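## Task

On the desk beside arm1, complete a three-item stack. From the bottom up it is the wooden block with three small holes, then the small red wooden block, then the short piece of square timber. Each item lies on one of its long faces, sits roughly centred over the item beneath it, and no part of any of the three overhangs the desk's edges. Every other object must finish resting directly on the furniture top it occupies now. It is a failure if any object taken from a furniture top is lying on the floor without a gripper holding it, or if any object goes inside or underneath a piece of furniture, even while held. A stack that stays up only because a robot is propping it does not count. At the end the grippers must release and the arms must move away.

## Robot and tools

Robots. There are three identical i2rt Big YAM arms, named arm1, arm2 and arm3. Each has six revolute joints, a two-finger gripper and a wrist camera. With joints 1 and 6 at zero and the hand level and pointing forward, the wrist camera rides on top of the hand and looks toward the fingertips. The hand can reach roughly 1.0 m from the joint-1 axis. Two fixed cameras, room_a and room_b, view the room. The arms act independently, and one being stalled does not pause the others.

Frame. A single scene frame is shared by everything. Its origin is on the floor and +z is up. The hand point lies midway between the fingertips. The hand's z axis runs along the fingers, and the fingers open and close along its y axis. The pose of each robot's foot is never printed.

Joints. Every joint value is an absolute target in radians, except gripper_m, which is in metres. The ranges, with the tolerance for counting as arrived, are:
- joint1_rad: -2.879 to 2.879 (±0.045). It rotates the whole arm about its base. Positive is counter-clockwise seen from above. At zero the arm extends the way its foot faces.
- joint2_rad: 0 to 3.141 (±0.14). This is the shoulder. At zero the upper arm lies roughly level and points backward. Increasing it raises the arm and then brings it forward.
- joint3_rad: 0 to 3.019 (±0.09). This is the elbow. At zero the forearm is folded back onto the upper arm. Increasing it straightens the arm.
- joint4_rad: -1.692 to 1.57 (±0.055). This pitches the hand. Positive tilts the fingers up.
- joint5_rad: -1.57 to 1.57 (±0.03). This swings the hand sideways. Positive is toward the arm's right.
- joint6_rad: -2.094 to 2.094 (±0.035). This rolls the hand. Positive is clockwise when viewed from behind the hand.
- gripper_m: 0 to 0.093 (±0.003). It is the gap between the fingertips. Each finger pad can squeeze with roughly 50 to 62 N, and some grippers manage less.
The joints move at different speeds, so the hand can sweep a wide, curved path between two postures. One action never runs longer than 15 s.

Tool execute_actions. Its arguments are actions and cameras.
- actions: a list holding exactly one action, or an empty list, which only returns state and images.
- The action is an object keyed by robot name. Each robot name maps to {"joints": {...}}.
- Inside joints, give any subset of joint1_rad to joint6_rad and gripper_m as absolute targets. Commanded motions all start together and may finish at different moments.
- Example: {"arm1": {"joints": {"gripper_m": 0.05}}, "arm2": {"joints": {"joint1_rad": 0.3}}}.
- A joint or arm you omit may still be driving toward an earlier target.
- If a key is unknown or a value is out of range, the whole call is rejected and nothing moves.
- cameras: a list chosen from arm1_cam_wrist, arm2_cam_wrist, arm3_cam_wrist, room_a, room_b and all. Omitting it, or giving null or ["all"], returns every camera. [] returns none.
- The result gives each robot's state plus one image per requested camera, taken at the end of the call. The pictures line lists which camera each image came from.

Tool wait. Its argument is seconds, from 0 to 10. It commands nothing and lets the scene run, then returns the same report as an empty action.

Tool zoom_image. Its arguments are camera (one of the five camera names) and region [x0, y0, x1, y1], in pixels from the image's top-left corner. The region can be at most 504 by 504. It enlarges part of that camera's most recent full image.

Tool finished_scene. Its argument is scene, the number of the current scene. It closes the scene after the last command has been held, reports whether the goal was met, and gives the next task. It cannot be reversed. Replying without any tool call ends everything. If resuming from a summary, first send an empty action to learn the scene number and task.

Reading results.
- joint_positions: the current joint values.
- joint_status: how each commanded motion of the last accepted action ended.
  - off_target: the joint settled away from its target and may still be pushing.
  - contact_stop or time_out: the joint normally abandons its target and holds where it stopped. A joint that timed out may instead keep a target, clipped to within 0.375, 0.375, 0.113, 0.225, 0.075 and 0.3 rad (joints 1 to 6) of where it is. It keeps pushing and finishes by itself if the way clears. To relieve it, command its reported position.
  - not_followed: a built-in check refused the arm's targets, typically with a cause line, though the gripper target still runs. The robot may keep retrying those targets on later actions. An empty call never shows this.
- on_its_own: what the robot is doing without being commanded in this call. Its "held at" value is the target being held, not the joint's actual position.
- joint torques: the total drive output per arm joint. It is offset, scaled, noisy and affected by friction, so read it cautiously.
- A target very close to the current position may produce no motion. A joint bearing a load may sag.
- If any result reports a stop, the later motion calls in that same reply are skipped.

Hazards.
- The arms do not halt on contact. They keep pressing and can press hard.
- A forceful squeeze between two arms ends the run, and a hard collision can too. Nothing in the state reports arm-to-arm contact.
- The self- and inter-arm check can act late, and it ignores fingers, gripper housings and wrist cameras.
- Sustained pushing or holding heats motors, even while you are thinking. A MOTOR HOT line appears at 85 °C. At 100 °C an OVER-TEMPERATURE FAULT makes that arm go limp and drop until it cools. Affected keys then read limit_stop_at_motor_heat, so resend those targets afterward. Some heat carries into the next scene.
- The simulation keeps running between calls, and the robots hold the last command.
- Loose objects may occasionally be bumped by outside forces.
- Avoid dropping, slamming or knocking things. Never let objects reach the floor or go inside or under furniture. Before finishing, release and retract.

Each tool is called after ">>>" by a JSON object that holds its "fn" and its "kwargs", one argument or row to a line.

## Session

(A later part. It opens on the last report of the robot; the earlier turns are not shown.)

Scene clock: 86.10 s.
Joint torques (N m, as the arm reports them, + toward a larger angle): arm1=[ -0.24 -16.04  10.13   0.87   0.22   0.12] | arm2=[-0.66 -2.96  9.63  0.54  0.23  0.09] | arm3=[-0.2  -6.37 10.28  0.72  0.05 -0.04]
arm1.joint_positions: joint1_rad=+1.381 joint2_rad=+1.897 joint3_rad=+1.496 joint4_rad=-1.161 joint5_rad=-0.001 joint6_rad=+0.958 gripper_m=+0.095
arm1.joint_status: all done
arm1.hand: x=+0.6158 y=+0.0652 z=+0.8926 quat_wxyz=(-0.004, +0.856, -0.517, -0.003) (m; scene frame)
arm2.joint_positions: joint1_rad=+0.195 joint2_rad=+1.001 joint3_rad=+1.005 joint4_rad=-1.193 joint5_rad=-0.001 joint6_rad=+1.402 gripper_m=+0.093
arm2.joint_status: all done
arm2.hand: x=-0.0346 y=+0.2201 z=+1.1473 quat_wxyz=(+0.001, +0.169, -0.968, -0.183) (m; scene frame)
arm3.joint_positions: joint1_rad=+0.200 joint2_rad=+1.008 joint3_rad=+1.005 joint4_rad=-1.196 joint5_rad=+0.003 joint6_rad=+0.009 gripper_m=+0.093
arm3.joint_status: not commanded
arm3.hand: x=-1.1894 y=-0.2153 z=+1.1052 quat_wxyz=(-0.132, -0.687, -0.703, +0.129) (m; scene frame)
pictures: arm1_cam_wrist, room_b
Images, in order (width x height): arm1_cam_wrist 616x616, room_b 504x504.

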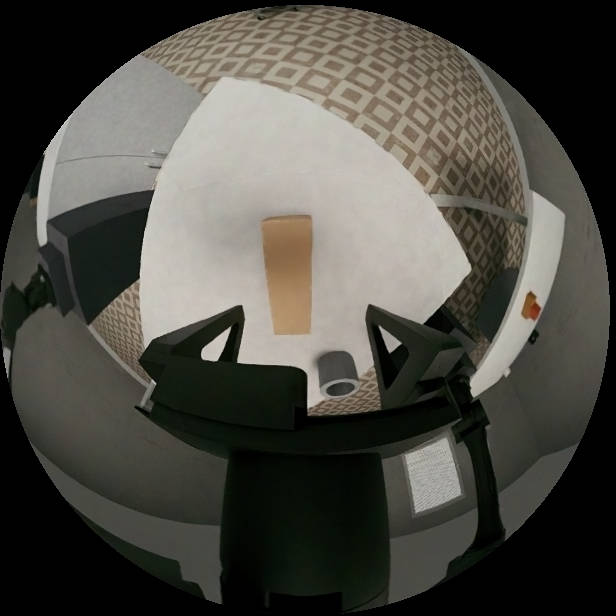

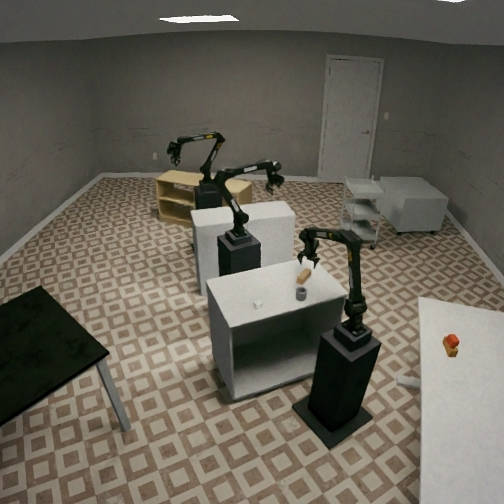

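>>> {"fn": "zoom_image", "kwargs": {
  "camera": "arm1_cam_wrist",
  "region": [230, 200, 380, 350]
}}

Region (230, 200, 380, 350) of arm1_cam_wrist's 616x616 image, scaled by 3.360, with more detail than that image has.

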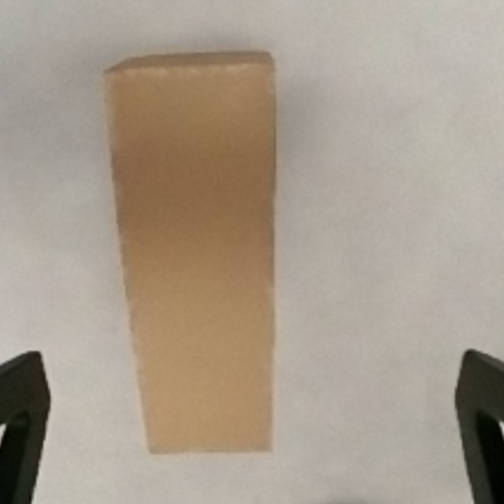

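>>> {"fn": "execute_actions", "kwargs": {
  "actions": [
    {"arm1": {"joints": {"joint1_rad": 1.43, "joint2_rad": 2.0, "joint3_rad": 1.455, "joint4_rad": -0.985, "joint6_rad": 1.0}}}
  ],
  "cameras": ["arm1_cam_wrist"]
}}

Scene clock: 101.87 s.
Joint torques (N m, as the arm reports them, + toward a larger angle): arm1=[ -1.82 -17.23   8.66   1.53   0.17   0.11] | arm2=[-0.66 -2.93  9.6   0.55  0.23  0.1 ] | arm3=[-0.24 -6.32 10.41  0.75  0.04 -0.06]
arm1.joint_positions: joint1_rad=+1.427 joint2_rad=+2.016 joint3_rad=+1.441 joint4_rad=-1.002 joint5_rad=-0.001 joint6_rad=+0.992 gripper_m=+0.095
arm1.joint_status: all done
arm1.hand: x=+0.6098 y=+0.0408 z=+0.8092 quat_wxyz=(-0.007, +0.859, -0.512, +0.003) (m; scene frame)
arm2.joint_positions: joint1_rad=+0.195 joint2_rad=+1.001 joint3_rad=+1.005 joint4_rad=-1.193 joint5_rad=-0.001 joint6_rad=+1.402 gripper_m=+0.093
arm2.joint_status: not commanded
arm2.hand: x=-0.0346 y=+0.2201 z=+1.1473 quat_wxyz=(+0.001, +0.169, -0.968, -0.183) (m; scene frame)
arm3.joint_positions: joint1_rad=+0.200 joint2_rad=+1.008 joint3_rad=+1.005 joint4_rad=-1.196 joint5_rad=+0.003 joint6_rad=+0.009 gripper_m=+0.093
arm3.joint_status: not commanded
arm3.hand: x=-1.1894 y=-0.2153 z=+1.1052 quat_wxyz=(-0.132, -0.687, -0.703, +0.129) (m; scene frame)
pictures: arm1_cam_wrist
Images, in order (width x height): arm1_cam_wrist 616x616.

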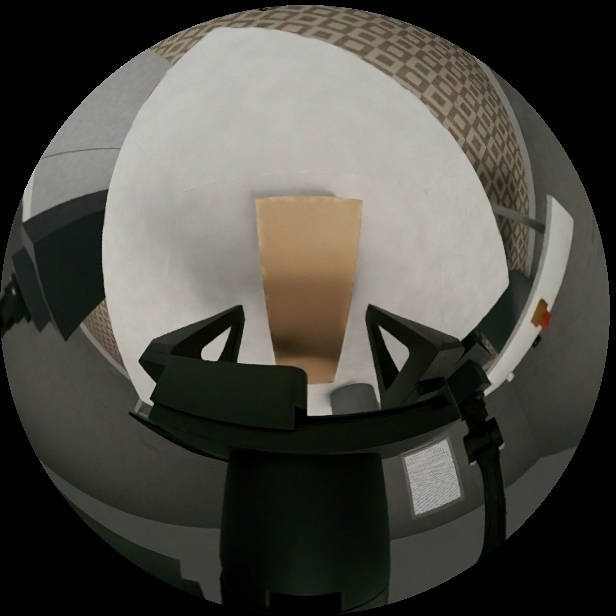

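>>> {"fn": "execute_actions", "kwargs": {
  "actions": [
    {"arm1": {"joints": {"gripper_m": 0.03}}}
  ],
  "cameras": []
}}

>>> {"fn": "execute_actions", "kwargs": {
  "actions": [
    {"arm1": {"joints": {"joint2_rad": 1.78, "joint4_rad": -1.23}}}
  ],
  "cameras": ["arm1_cam_wrist"]
}}

Scene clock: 103.17 s.
Joint torques (N m, as the arm reports them, + toward a larger angle): arm1=[ -1.36 -17.17   8.65   1.41   0.21   0.11] | arm2=[-0.7  -2.89  9.6   0.55  0.23  0.09] | arm3=[-0.17 -6.29 10.35  0.71  0.05 -0.05]
arm1.joint_positions: joint1_rad=+1.427 joint2_rad=+2.016 joint3_rad=+1.441 joint4_rad=-1.001 joint5_rad=+0.000 joint6_rad=+0.993 gripper_m=+0.046
arm1.joint_status: gripper_m off_target (ended at +0.046, target +0.030)
arm1.hand: x=+0.6096 y=+0.0409 z=+0.8092 quat_wxyz=(-0.007, +0.859, -0.513, +0.003) (m; scene frame)
arm2.joint_positions: joint1_rad=+0.195 joint2_rad=+1.001 joint3_rad=+1.005 joint4_rad=-1.193 joint5_rad=-0.001 joint6_rad=+1.402 gripper_m=+0.093
arm2.joint_status: not commanded
arm2.hand: x=-0.0346 y=+0.2201 z=+1.1473 quat_wxyz=(+0.001, +0.169, -0.968, -0.183) (m; scene frame)
arm3.joint_positions: joint1_rad=+0.200 joint2_rad=+1.008 joint3_rad=+1.005 joint4_rad=-1.196 joint5_rad=+0.003 joint6_rad=+0.009 gripper_m=+0.093
arm3.joint_status: not commanded
arm3.hand: x=-1.1894 y=-0.2153 z=+1.1052 quat_wxyz=(-0.132, -0.687, -0.703, +0.129) (m; scene frame)
pictures: none
No camera images: the call's "cameras" was empty. Leave "cameras" out to get every camera's image.

Scene clock: 104.43 s.
Joint torques (N m, as the arm reports them, + toward a larger angle): arm1=[ -1.84 -14.65   9.97  -0.09   0.2    0.12] | arm2=[-0.67 -2.92  9.6   0.55  0.23  0.09] | arm3=[-0.31 -6.26 10.33  0.65  0.04 -0.04]
arm1.joint_positions: joint1_rad=+1.427 joint2_rad=+1.786 joint3_rad=+1.436 joint4_rad=-1.215 joint5_rad=+0.000 joint6_rad=+0.993 gripper_m=+0.046
arm1.joint_status: all done
arm1.hand: x=+0.6449 y=+0.0367 z=+0.9288 quat_wxyz=(-0.004, +0.859, -0.513, -0.002) (m; scene frame)
arm2.joint_positions: joint1_rad=+0.195 joint2_rad=+1.001 joint3_rad=+1.005 joint4_rad=-1.193 joint5_rad=-0.001 joint6_rad=+1.402 gripper_m=+0.093
arm2.joint_status: not commanded
arm2.hand: x=-0.0346 y=+0.2201 z=+1.1473 quat_wxyz=(+0.001, +0.169, -0.968, -0.183) (m; scene frame)
arm3.joint_positions: joint1_rad=+0.200 joint2_rad=+1.008 joint3_rad=+1.005 joint4_rad=-1.196 joint5_rad=+0.003 joint6_rad=+0.009 gripper_m=+0.093
arm3.joint_status: not commanded
arm3.hand: x=-1.1894 y=-0.2153 z=+1.1052 quat_wxyz=(-0.132, -0.687, -0.703, +0.129) (m; scene frame)
pictures: arm1_cam_wrist
Images, in order (width x height): arm1_cam_wrist 616x616.

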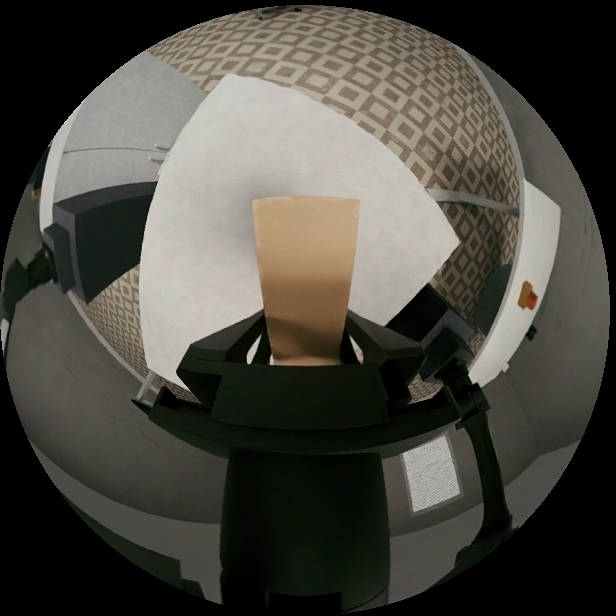

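>>> {"fn": "execute_actions", "kwargs": {
  "actions": [
    {"arm1": {"joints": {"joint1_rad": -0.722, "joint2_rad": 1.93, "joint3_rad": 1.62, "joint4_rad": -1.235, "joint6_rad": 1.315}}}
  ],
  "cameras": ["arm1_cam_wrist", "room_b", "room_a"]
}}

Scene clock: 107.40 s.
Joint torques (N m, as the arm reports them, + toward a larger angle): arm1=[ -0.64 -18.11  10.5    0.31   0.09   0.11] | arm2=[-0.67 -2.88  9.6   0.54  0.23  0.09] | arm3=[-0.18 -6.28 10.3   0.7   0.04 -0.05]
arm1.joint_positions: joint1_rad=-0.734 joint2_rad=+1.953 joint3_rad=+1.594 joint4_rad=-1.225 joint5_rad=+0.002 joint6_rad=+1.308 gripper_m=+0.046
arm1.joint_status: all done
arm1.hand: x=+1.5349 y=+0.4455 z=+0.9060 quat_wxyz=(+0.000, -0.204, -0.979, +0.001) (m; scene frame)
arm2.joint_positions: joint1_rad=+0.195 joint2_rad=+1.001 joint3_rad=+1.005 joint4_rad=-1.193 joint5_rad=-0.001 joint6_rad=+1.402 gripper_m=+0.093
arm2.joint_status: not commanded
arm2.hand: x=-0.0346 y=+0.2201 z=+1.1473 quat_wxyz=(+0.001, +0.169, -0.968, -0.183) (m; scene frame)
arm3.joint_positions: joint1_rad=+0.200 joint2_rad=+1.008 joint3_rad=+1.005 joint4_rad=-1.196 joint5_rad=+0.003 joint6_rad=+0.009 gripper_m=+0.093
arm3.joint_status: not commanded
arm3.hand: x=-1.1894 y=-0.2153 z=+1.1052 quat_wxyz=(-0.132, -0.687, -0.703, +0.129) (m; scene frame)
pictures: arm1_cam_wrist, room_a, room_b
Images, in order (width x height): arm1_cam_wrist 616x616, room_a 504x504, room_b 504x504.

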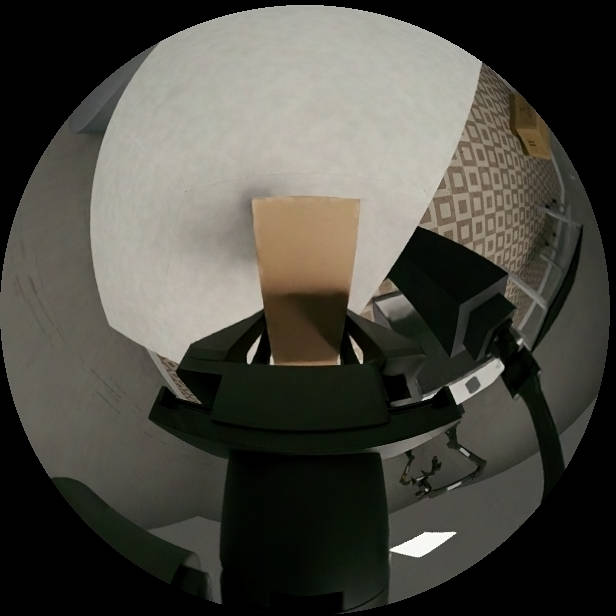

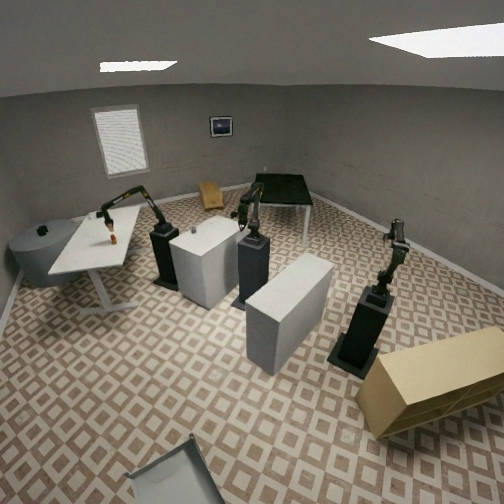

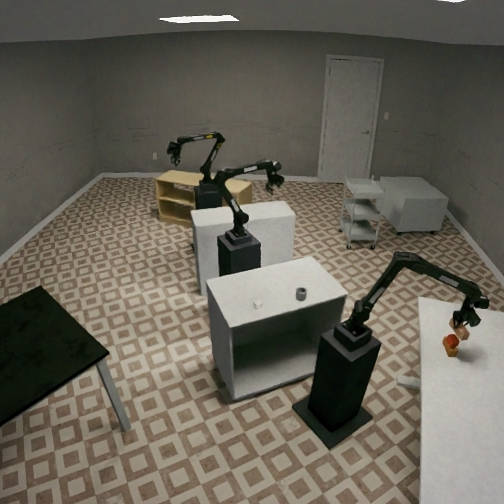

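>>> {"fn": "execute_actions", "kwargs": {
  "actions": [
    {"arm1": {"joints": {"joint1_rad": -0.708, "joint2_rad": 1.985, "joint3_rad": 1.585, "joint4_rad": -1.14}}}
  ],
  "cameras": ["room_b"]
}}

>>> {"fn": "zoom_image", "kwargs": {
  "camera": "room_b",
  "region": [420, 290, 504, 370]
}}

Scene clock: 109.13 s.
Joint torques (N m, as the arm reports them, + toward a larger angle): arm1=[ -0.78 -16.73   9.29   1.42   0.14   0.09] | arm2=[-0.68 -2.88  9.6   0.54  0.23  0.1 ] | arm3=[-0.33 -6.27 10.33  0.74  0.04 -0.05]
arm1.joint_positions: joint1_rad=-0.718 joint2_rad=+1.992 joint3_rad=+1.573 joint4_rad=-1.157 joint5_rad=+0.002 joint6_rad=+1.308 gripper_m=+0.046
arm1.joint_status: all done
arm1.hand: x=+1.5317 y=+0.4559 z=+0.8765 quat_wxyz=(-0.002, -0.196, -0.981, -0.002) (m; scene frame)
arm2.joint_positions: joint1_rad=+0.195 joint2_rad=+1.001 joint3_rad=+1.005 joint4_rad=-1.193 joint5_rad=-0.001 joint6_rad=+1.402 gripper_m=+0.093
arm2.joint_status: not commanded
arm2.hand: x=-0.0346 y=+0.2201 z=+1.1473 quat_wxyz=(+0.001, +0.169, -0.968, -0.183) (m; scene frame)
arm3.joint_positions: joint1_rad=+0.200 joint2_rad=+1.008 joint3_rad=+1.005 joint4_rad=-1.196 joint5_rad=+0.003 joint6_rad=+0.009 gripper_m=+0.093
arm3.joint_status: not commanded
arm3.hand: x=-1.1894 y=-0.2153 z=+1.1052 quat_wxyz=(-0.132, -0.687, -0.703, +0.129) (m; scene frame)
pictures: room_b
Images, in order (width x height): room_b 504x504.

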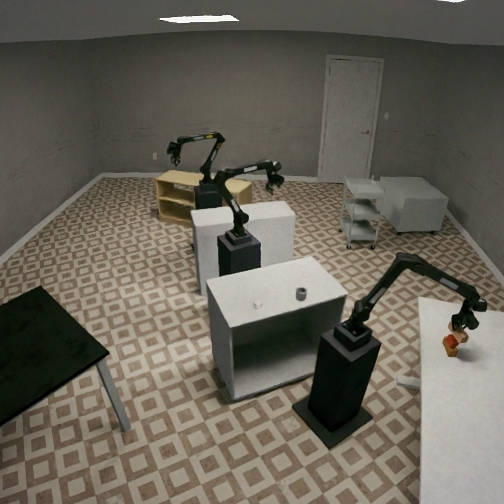

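Region (420, 290, 504, 370) of room_b's 504x504 image, scaled by 6.000, with more detail than that image has; it fills the top 480 rows of this view, and the rest is white.

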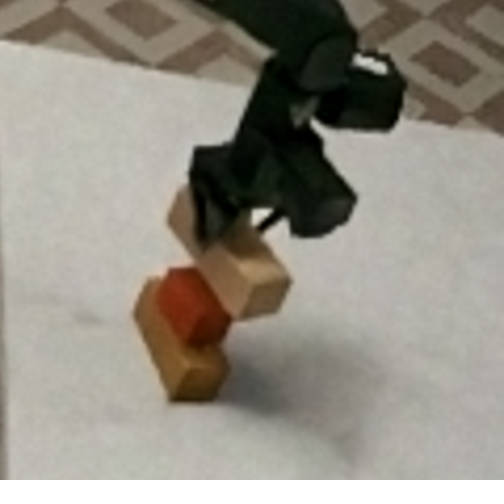

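>>> {"fn": "execute_actions", "kwargs": {
  "actions": [
    {"arm1": {"joints": {"joint2_rad": 2.012, "joint4_rad": -1.128}}}
  ],
  "cameras": ["room_b"]
}}

>>> {"fn": "zoom_image", "kwargs": {
  "camera": "room_b",
  "region": [420, 290, 504, 370]
}}

Scene clock: 110.33 s.
Joint torques (N m, as the arm reports them, + toward a larger angle): arm1=[ -0.64 -16.92   9.1    1.51   0.13   0.14] | arm2=[-0.69 -2.91  9.6   0.55  0.23  0.09] | arm3=[-0.33 -6.25 10.33  0.71  0.05 -0.04]
arm1.joint_positions: joint1_rad=-0.718 joint2_rad=+2.013 joint3_rad=+1.573 joint4_rad=-1.145 joint5_rad=+0.002 joint6_rad=+1.308 gripper_m=+0.046
arm1.joint_status: all done
arm1.hand: x=+1.5324 y=+0.4568 z=+0.8647 quat_wxyz=(+0.000, -0.196, -0.981, +0.002) (m; scene frame)
arm2.joint_positions: joint1_rad=+0.195 joint2_rad=+1.001 joint3_rad=+1.005 joint4_rad=-1.193 joint5_rad=-0.001 joint6_rad=+1.402 gripper_m=+0.093
arm2.joint_status: not commanded
arm2.hand: x=-0.0346 y=+0.2201 z=+1.1473 quat_wxyz=(+0.001, +0.169, -0.968, -0.183) (m; scene frame)
arm3.joint_positions: joint1_rad=+0.200 joint2_rad=+1.008 joint3_rad=+1.005 joint4_rad=-1.196 joint5_rad=+0.003 joint6_rad=+0.009 gripper_m=+0.093
arm3.joint_status: not commanded
arm3.hand: x=-1.1894 y=-0.2153 z=+1.1052 quat_wxyz=(-0.132, -0.687, -0.703, +0.129) (m; scene frame)
pictures: room_b
Images, in order (width x height): room_b 504x504.

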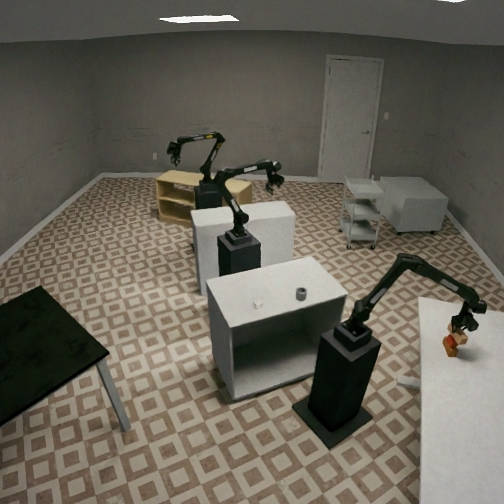

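Region (420, 290, 504, 370) of room_b's 504x504 image, scaled by 6.000, with more detail than that image has; it fills the top 480 rows of this view, and the rest is white.

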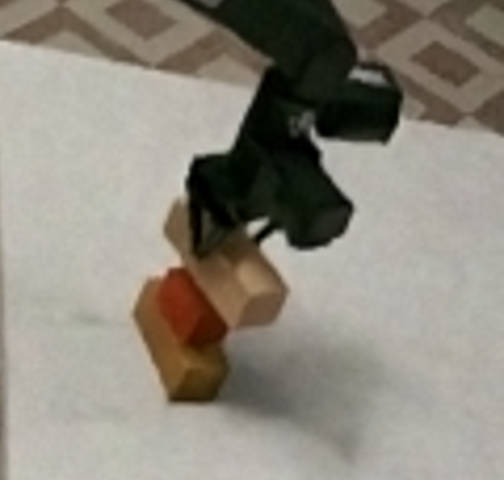

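>>> {"fn": "execute_actions", "kwargs": {
  "actions": [
    {"arm1": {"joints": {"joint1_rad": -0.699, "joint2_rad": 2.033, "joint4_rad": -1.11}}}
  ],
  "cameras": ["room_b"]
}}

>>> {"fn": "zoom_image", "kwargs": {
  "camera": "room_b",
  "region": [420, 290, 504, 370]
}}

Scene clock: 111.77 s.
Joint torques (N m, as the arm reports them, + toward a larger angle): arm1=[ -0.43 -17.11   9.04   1.51   0.15   0.11] | arm2=[-0.66 -2.96  9.6   0.55  0.23  0.09] | arm3=[-0.17 -6.17 10.34  0.67  0.05 -0.04]
arm1.joint_positions: joint1_rad=-0.711 joint2_rad=+2.034 joint3_rad=+1.573 joint4_rad=-1.127 joint5_rad=+0.002 joint6_rad=+1.308 gripper_m=+0.046
arm1.joint_status: all done
arm1.hand: x=+1.5307 y=+0.4612 z=+0.8527 quat_wxyz=(+0.001, -0.193, -0.981, +0.003) (m; scene frame)
arm2.joint_positions: joint1_rad=+0.195 joint2_rad=+1.001 joint3_rad=+1.005 joint4_rad=-1.193 joint5_rad=-0.001 joint6_rad=+1.402 gripper_m=+0.093
arm2.joint_status: not commanded
arm2.hand: x=-0.0346 y=+0.2201 z=+1.1473 quat_wxyz=(+0.001, +0.169, -0.968, -0.183) (m; scene frame)
arm3.joint_positions: joint1_rad=+0.200 joint2_rad=+1.008 joint3_rad=+1.005 joint4_rad=-1.196 joint5_rad=+0.003 joint6_rad=+0.009 gripper_m=+0.093
arm3.joint_status: not commanded
arm3.hand: x=-1.1894 y=-0.2153 z=+1.1052 quat_wxyz=(-0.132, -0.687, -0.703, +0.129) (m; scene frame)
pictures: room_b
Images, in order (width x height): room_b 504x504.

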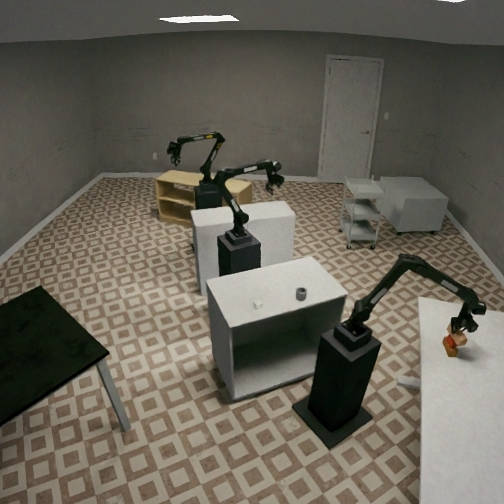

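Region (420, 290, 504, 370) of room_b's 504x504 image, scaled by 6.000, with more detail than that image has; it fills the top 480 rows of this view, and the rest is white.

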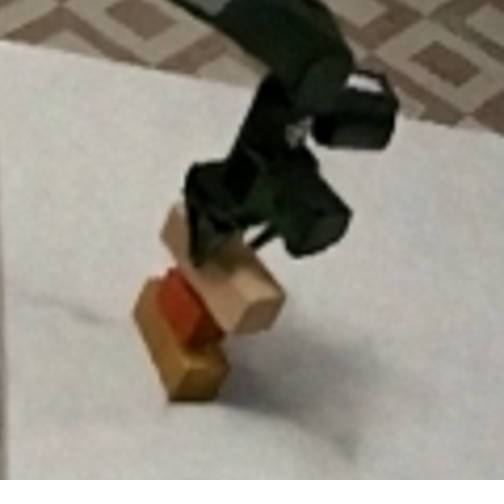

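>>> {"fn": "execute_actions", "kwargs": {
  "actions": [
    {"arm1": {"joints": {"joint3_rad": 1.56, "joint4_rad": -1.083}}}
  ],
  "cameras": ["room_b"]
}}

>>> {"fn": "zoom_image", "kwargs": {
  "camera": "room_b",
  "region": [420, 290, 504, 370]
}}

Scene clock: 112.97 s.
Joint torques (N m, as the arm reports them, + toward a larger angle): arm1=[ -0.79 -16.88   8.8    1.29   0.12   0.11] | arm2=[-0.66 -2.92  9.61  0.54  0.23  0.1 ] | arm3=[-0.11 -6.27 10.3   0.74  0.04 -0.06]
arm1.joint_positions: joint1_rad=-0.711 joint2_rad=+2.034 joint3_rad=+1.550 joint4_rad=-1.100 joint5_rad=+0.002 joint6_rad=+1.308 gripper_m=+0.046
arm1.joint_status: all done
arm1.hand: x=+1.5289 y=+0.4588 z=+0.8449 quat_wxyz=(+0.000, -0.193, -0.981, +0.002) (m; scene frame)
arm2.joint_positions: joint1_rad=+0.195 joint2_rad=+1.001 joint3_rad=+1.005 joint4_rad=-1.193 joint5_rad=-0.001 joint6_rad=+1.402 gripper_m=+0.093
arm2.joint_status: not commanded
arm2.hand: x=-0.0346 y=+0.2201 z=+1.1473 quat_wxyz=(+0.001, +0.169, -0.968, -0.183) (m; scene frame)
arm3.joint_positions: joint1_rad=+0.200 joint2_rad=+1.008 joint3_rad=+1.005 joint4_rad=-1.196 joint5_rad=+0.003 joint6_rad=+0.009 gripper_m=+0.093
arm3.joint_status: not commanded
arm3.hand: x=-1.1894 y=-0.2153 z=+1.1052 quat_wxyz=(-0.132, -0.687, -0.703, +0.129) (m; scene frame)
pictures: room_b
Images, in order (width x height): room_b 504x504.

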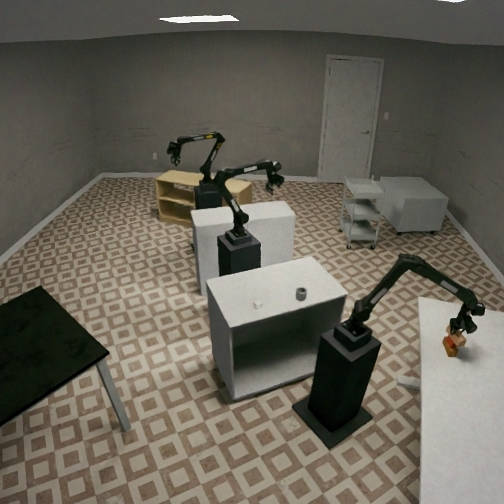

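Region (420, 290, 504, 370) of room_b's 504x504 image, scaled by 6.000, with more detail than that image has; it fills the top 480 rows of this view, and the rest is white.

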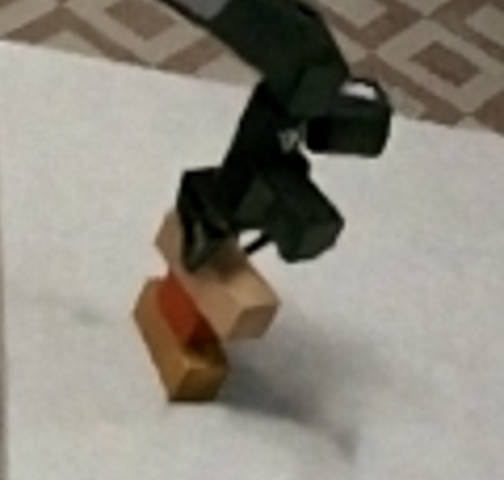

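>>> {"fn": "execute_actions", "kwargs": {
  "actions": [
    {"arm1": {"joints": {"joint1_rad": -0.69, "joint2_rad": 2.045}}}
  ],
  "cameras": ["room_b"]
}}

>>> {"fn": "zoom_image", "kwargs": {
  "camera": "room_b",
  "region": [420, 290, 504, 370]
}}

Scene clock: 113.87 s.
Joint torques (N m, as the arm reports them, + toward a larger angle): arm1=[ -0.78 -15.84   8.9    1.25   0.14   0.11] | arm2=[-0.68 -2.92  9.6   0.55  0.23  0.09] | arm3=[-0.28 -6.45 10.3   0.73  0.04 -0.05]
arm1.joint_positions: joint1_rad=-0.705 joint2_rad=+2.036 joint3_rad=+1.550 joint4_rad=-1.099 joint5_rad=+0.002 joint6_rad=+1.308 gripper_m=+0.046
arm1.joint_status: all done
arm1.hand: x=+1.5260 y=+0.4610 z=+0.8438 quat_wxyz=(+0.000, -0.190, -0.982, +0.002) (m; scene frame)
arm2.joint_positions: joint1_rad=+0.195 joint2_rad=+1.001 joint3_rad=+1.005 joint4_rad=-1.193 joint5_rad=-0.001 joint6_rad=+1.402 gripper_m=+0.093
arm2.joint_status: not commanded
arm2.hand: x=-0.0346 y=+0.2201 z=+1.1473 quat_wxyz=(+0.001, +0.169, -0.968, -0.183) (m; scene frame)
arm3.joint_positions: joint1_rad=+0.200 joint2_rad=+1.008 joint3_rad=+1.005 joint4_rad=-1.196 joint5_rad=+0.003 joint6_rad=+0.009 gripper_m=+0.093
arm3.joint_status: not commanded
arm3.hand: x=-1.1894 y=-0.2153 z=+1.1052 quat_wxyz=(-0.132, -0.687, -0.703, +0.129) (m; scene frame)
pictures: room_b
Images, in order (width x height): room_b 504x504.

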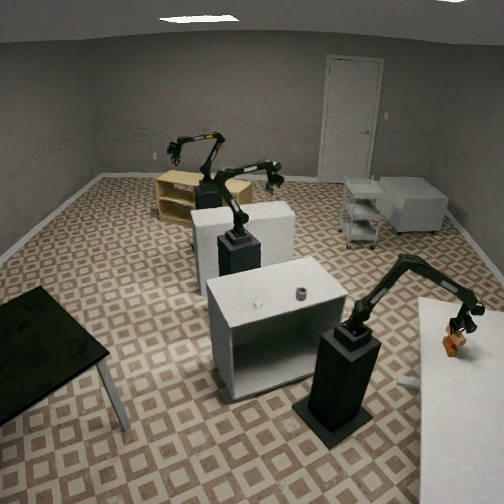

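Region (420, 290, 504, 370) of room_b's 504x504 image, scaled by 6.000, with more detail than that image has; it fills the top 480 rows of this view, and the rest is white.

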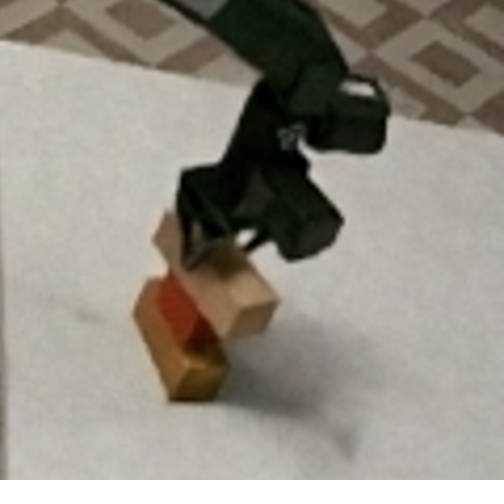

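>>> {"fn": "execute_actions", "kwargs": {
  "actions": [
    {"arm1": {"joints": {"joint1_rad": -0.705, "joint2_rad": 2.036, "gripper_m": 0.093}}}
  ],
  "cameras": []
}}

>>> {"fn": "execute_actions", "kwargs": {
  "actions": [
    {"arm1": {"joints": {"joint2_rad": 1.75, "joint4_rad": -1.3}}}
  ],
  "cameras": ["arm1_cam_wrist", "room_b", "room_a"]
}}

>>> {"fn": "zoom_image", "kwargs": {
  "camera": "room_b",
  "region": [420, 290, 504, 370]
}}

Scene clock: 114.93 s.
Joint torques (N m, as the arm reports them, + toward a larger angle): arm1=[ -1.99 -16.25   8.74   1.4    0.13   0.08] | arm2=[-0.69 -2.92  9.61  0.54  0.23  0.09] | arm3=[-0.25 -6.41 10.33  0.69  0.04 -0.04]
arm1.joint_positions: joint1_rad=-0.705 joint2_rad=+2.036 joint3_rad=+1.550 joint4_rad=-1.099 joint5_rad=+0.002 joint6_rad=+1.308 gripper_m=+0.093
arm1.joint_status: all done
arm1.hand: x=+1.5260 y=+0.4610 z=+0.8438 quat_wxyz=(+0.000, -0.190, -0.982, +0.002) (m; scene frame)
arm2.joint_positions: joint1_rad=+0.195 joint2_rad=+1.001 joint3_rad=+1.005 joint4_rad=-1.193 joint5_rad=-0.001 joint6_rad=+1.402 gripper_m=+0.093
arm2.joint_status: not commanded
arm2.hand: x=-0.0346 y=+0.2201 z=+1.1473 quat_wxyz=(+0.001, +0.169, -0.968, -0.183) (m; scene frame)
arm3.joint_positions: joint1_rad=+0.200 joint2_rad=+1.008 joint3_rad=+1.005 joint4_rad=-1.196 joint5_rad=+0.003 joint6_rad=+0.009 gripper_m=+0.093
arm3.joint_status: not commanded
arm3.hand: x=-1.1894 y=-0.2153 z=+1.1052 quat_wxyz=(-0.132, -0.687, -0.703, +0.129) (m; scene frame)
pictures: none
No camera images: the call's "cameras" was empty. Leave "cameras" out to get every camera's image.

Scene clock: 116.27 s.
Joint torques (N m, as the arm reports them, + toward a larger angle): arm1=[ -1.69 -14.83  10.3    0.11   0.14   0.09] | arm2=[-0.64 -2.93  9.6   0.56  0.23  0.09] | arm3=[-0.1  -6.53 10.37  0.64  0.03 -0.05]
arm1.joint_positions: joint1_rad=-0.705 joint2_rad=+1.752 joint3_rad=+1.542 joint4_rad=-1.285 joint5_rad=+0.002 joint6_rad=+1.308 gripper_m=+0.093
arm1.joint_status: all done
arm1.hand: x=+1.5025 y=+0.4297 z=+0.9952 quat_wxyz=(-0.020, -0.190, -0.981, -0.039) (m; scene frame)
arm2.joint_positions: joint1_rad=+0.195 joint2_rad=+1.001 joint3_rad=+1.005 joint4_rad=-1.193 joint5_rad=-0.001 joint6_rad=+1.402 gripper_m=+0.093
arm2.joint_status: not commanded
arm2.hand: x=-0.0346 y=+0.2201 z=+1.1473 quat_wxyz=(+0.001, +0.169, -0.968, -0.183) (m; scene frame)
arm3.joint_positions: joint1_rad=+0.200 joint2_rad=+1.008 joint3_rad=+1.005 joint4_rad=-1.196 joint5_rad=+0.003 joint6_rad=+0.009 gripper_m=+0.093
arm3.joint_status: not commanded
arm3.hand: x=-1.1894 y=-0.2153 z=+1.1052 quat_wxyz=(-0.132, -0.687, -0.703, +0.129) (m; scene frame)
pictures: arm1_cam_wrist, room_a, room_b
Images, in order (width x height): arm1_cam_wrist 616x616, room_a 504x504, room_b 504x504.

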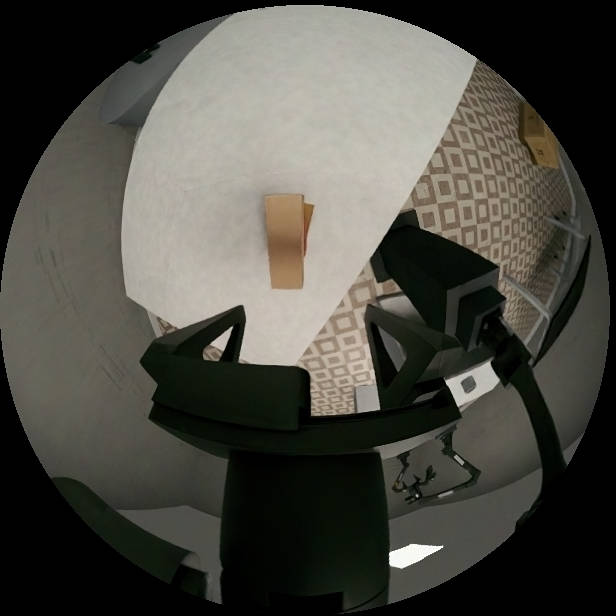

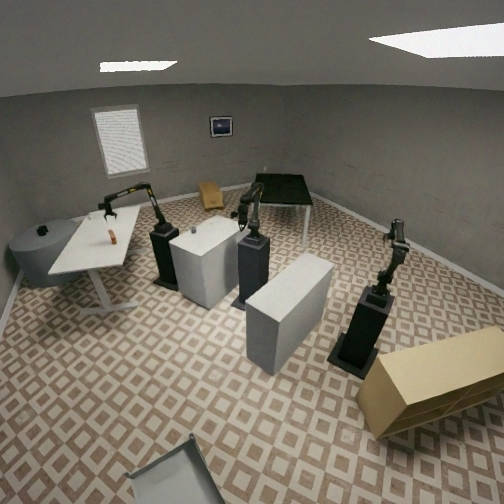

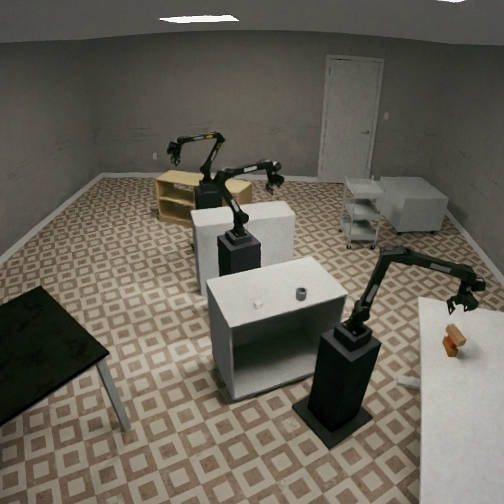

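Region (420, 290, 504, 370) of room_b's 504x504 image, scaled by 6.000, with more detail than that image has; it fills the top 480 rows of this view, and the rest is white.

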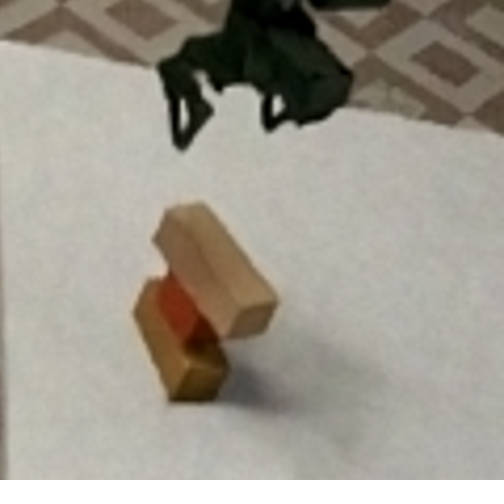

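>>> {"fn": "execute_actions", "kwargs": {
  "actions": [
    {"arm1": {"joints": {"joint2_rad": 1.0, "joint3_rad": 1.0, "joint4_rad": -0.9}}}
  ],
  "cameras": ["arm1_cam_wrist", "room_b"]
}}

Scene clock: 118.07 s.
Joint torques (N m, as the arm reports them, + toward a larger angle): arm1=[-1.67 -4.   10.26  3.01  0.11  0.06] | arm2=[-0.69 -2.93  9.61  0.55  0.23  0.1 ] | arm3=[-0.03 -6.35 10.3   0.67  0.03 -0.05]
arm1.joint_positions: joint1_rad=-0.705 joint2_rad=+0.992 joint3_rad=+0.995 joint4_rad=-0.924 joint5_rad=+0.002 joint6_rad=+1.308 gripper_m=+0.093
arm1.joint_status: all done
arm1.hand: x=+1.4134 y=+0.3114 z=+1.1177 quat_wxyz=(-0.143, -0.180, -0.929, -0.291) (m; scene frame)
arm2.joint_positions: joint1_rad=+0.195 joint2_rad=+1.001 joint3_rad=+1.005 joint4_rad=-1.193 joint5_rad=-0.001 joint6_rad=+1.402 gripper_m=+0.093
arm2.joint_status: not commanded
arm2.hand: x=-0.0346 y=+0.2201 z=+1.1473 quat_wxyz=(+0.001, +0.169, -0.968, -0.183) (m; scene frame)
arm3.joint_positions: joint1_rad=+0.200 joint2_rad=+1.008 joint3_rad=+1.005 joint4_rad=-1.196 joint5_rad=+0.003 joint6_rad=+0.009 gripper_m=+0.093
arm3.joint_status: not commanded
arm3.hand: x=-1.1894 y=-0.2153 z=+1.1052 quat_wxyz=(-0.132, -0.687, -0.703, +0.129) (m; scene frame)
pictures: arm1_cam_wrist, room_b
Images, in order (width x height): arm1_cam_wrist 616x616, room_b 504x504.

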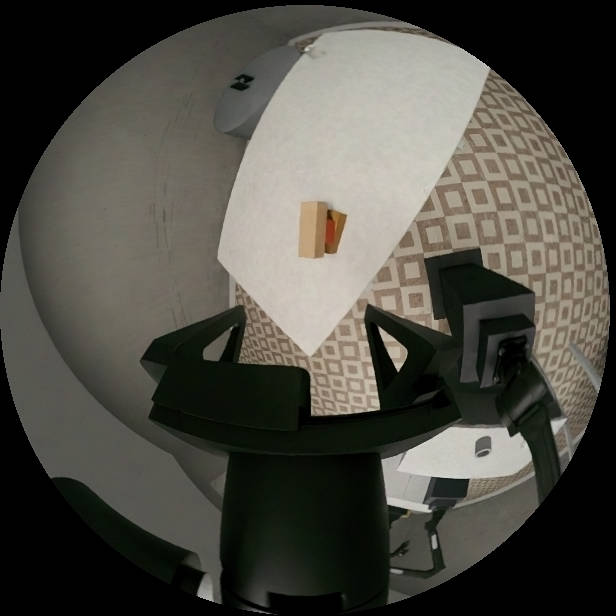

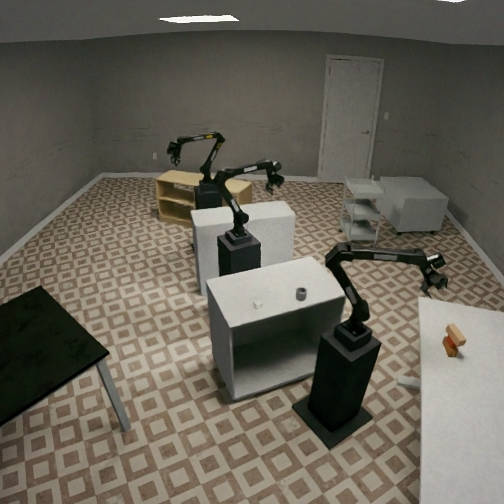

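>>> {"fn": "zoom_image", "kwargs": {
  "camera": "arm1_cam_wrist",
  "region": [280, 185, 370, 275]
}}

Region (280, 185, 370, 275) of arm1_cam_wrist's 616x616 image, scaled by 5.600, with more detail than that image has.

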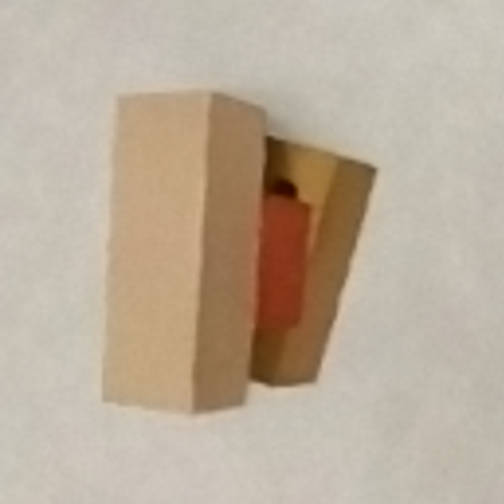

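The pile is centred and stable.

>>> {"fn": "finished_scene", "kwargs": {
  "scene": 1
}}

The scene is finished: the task was done.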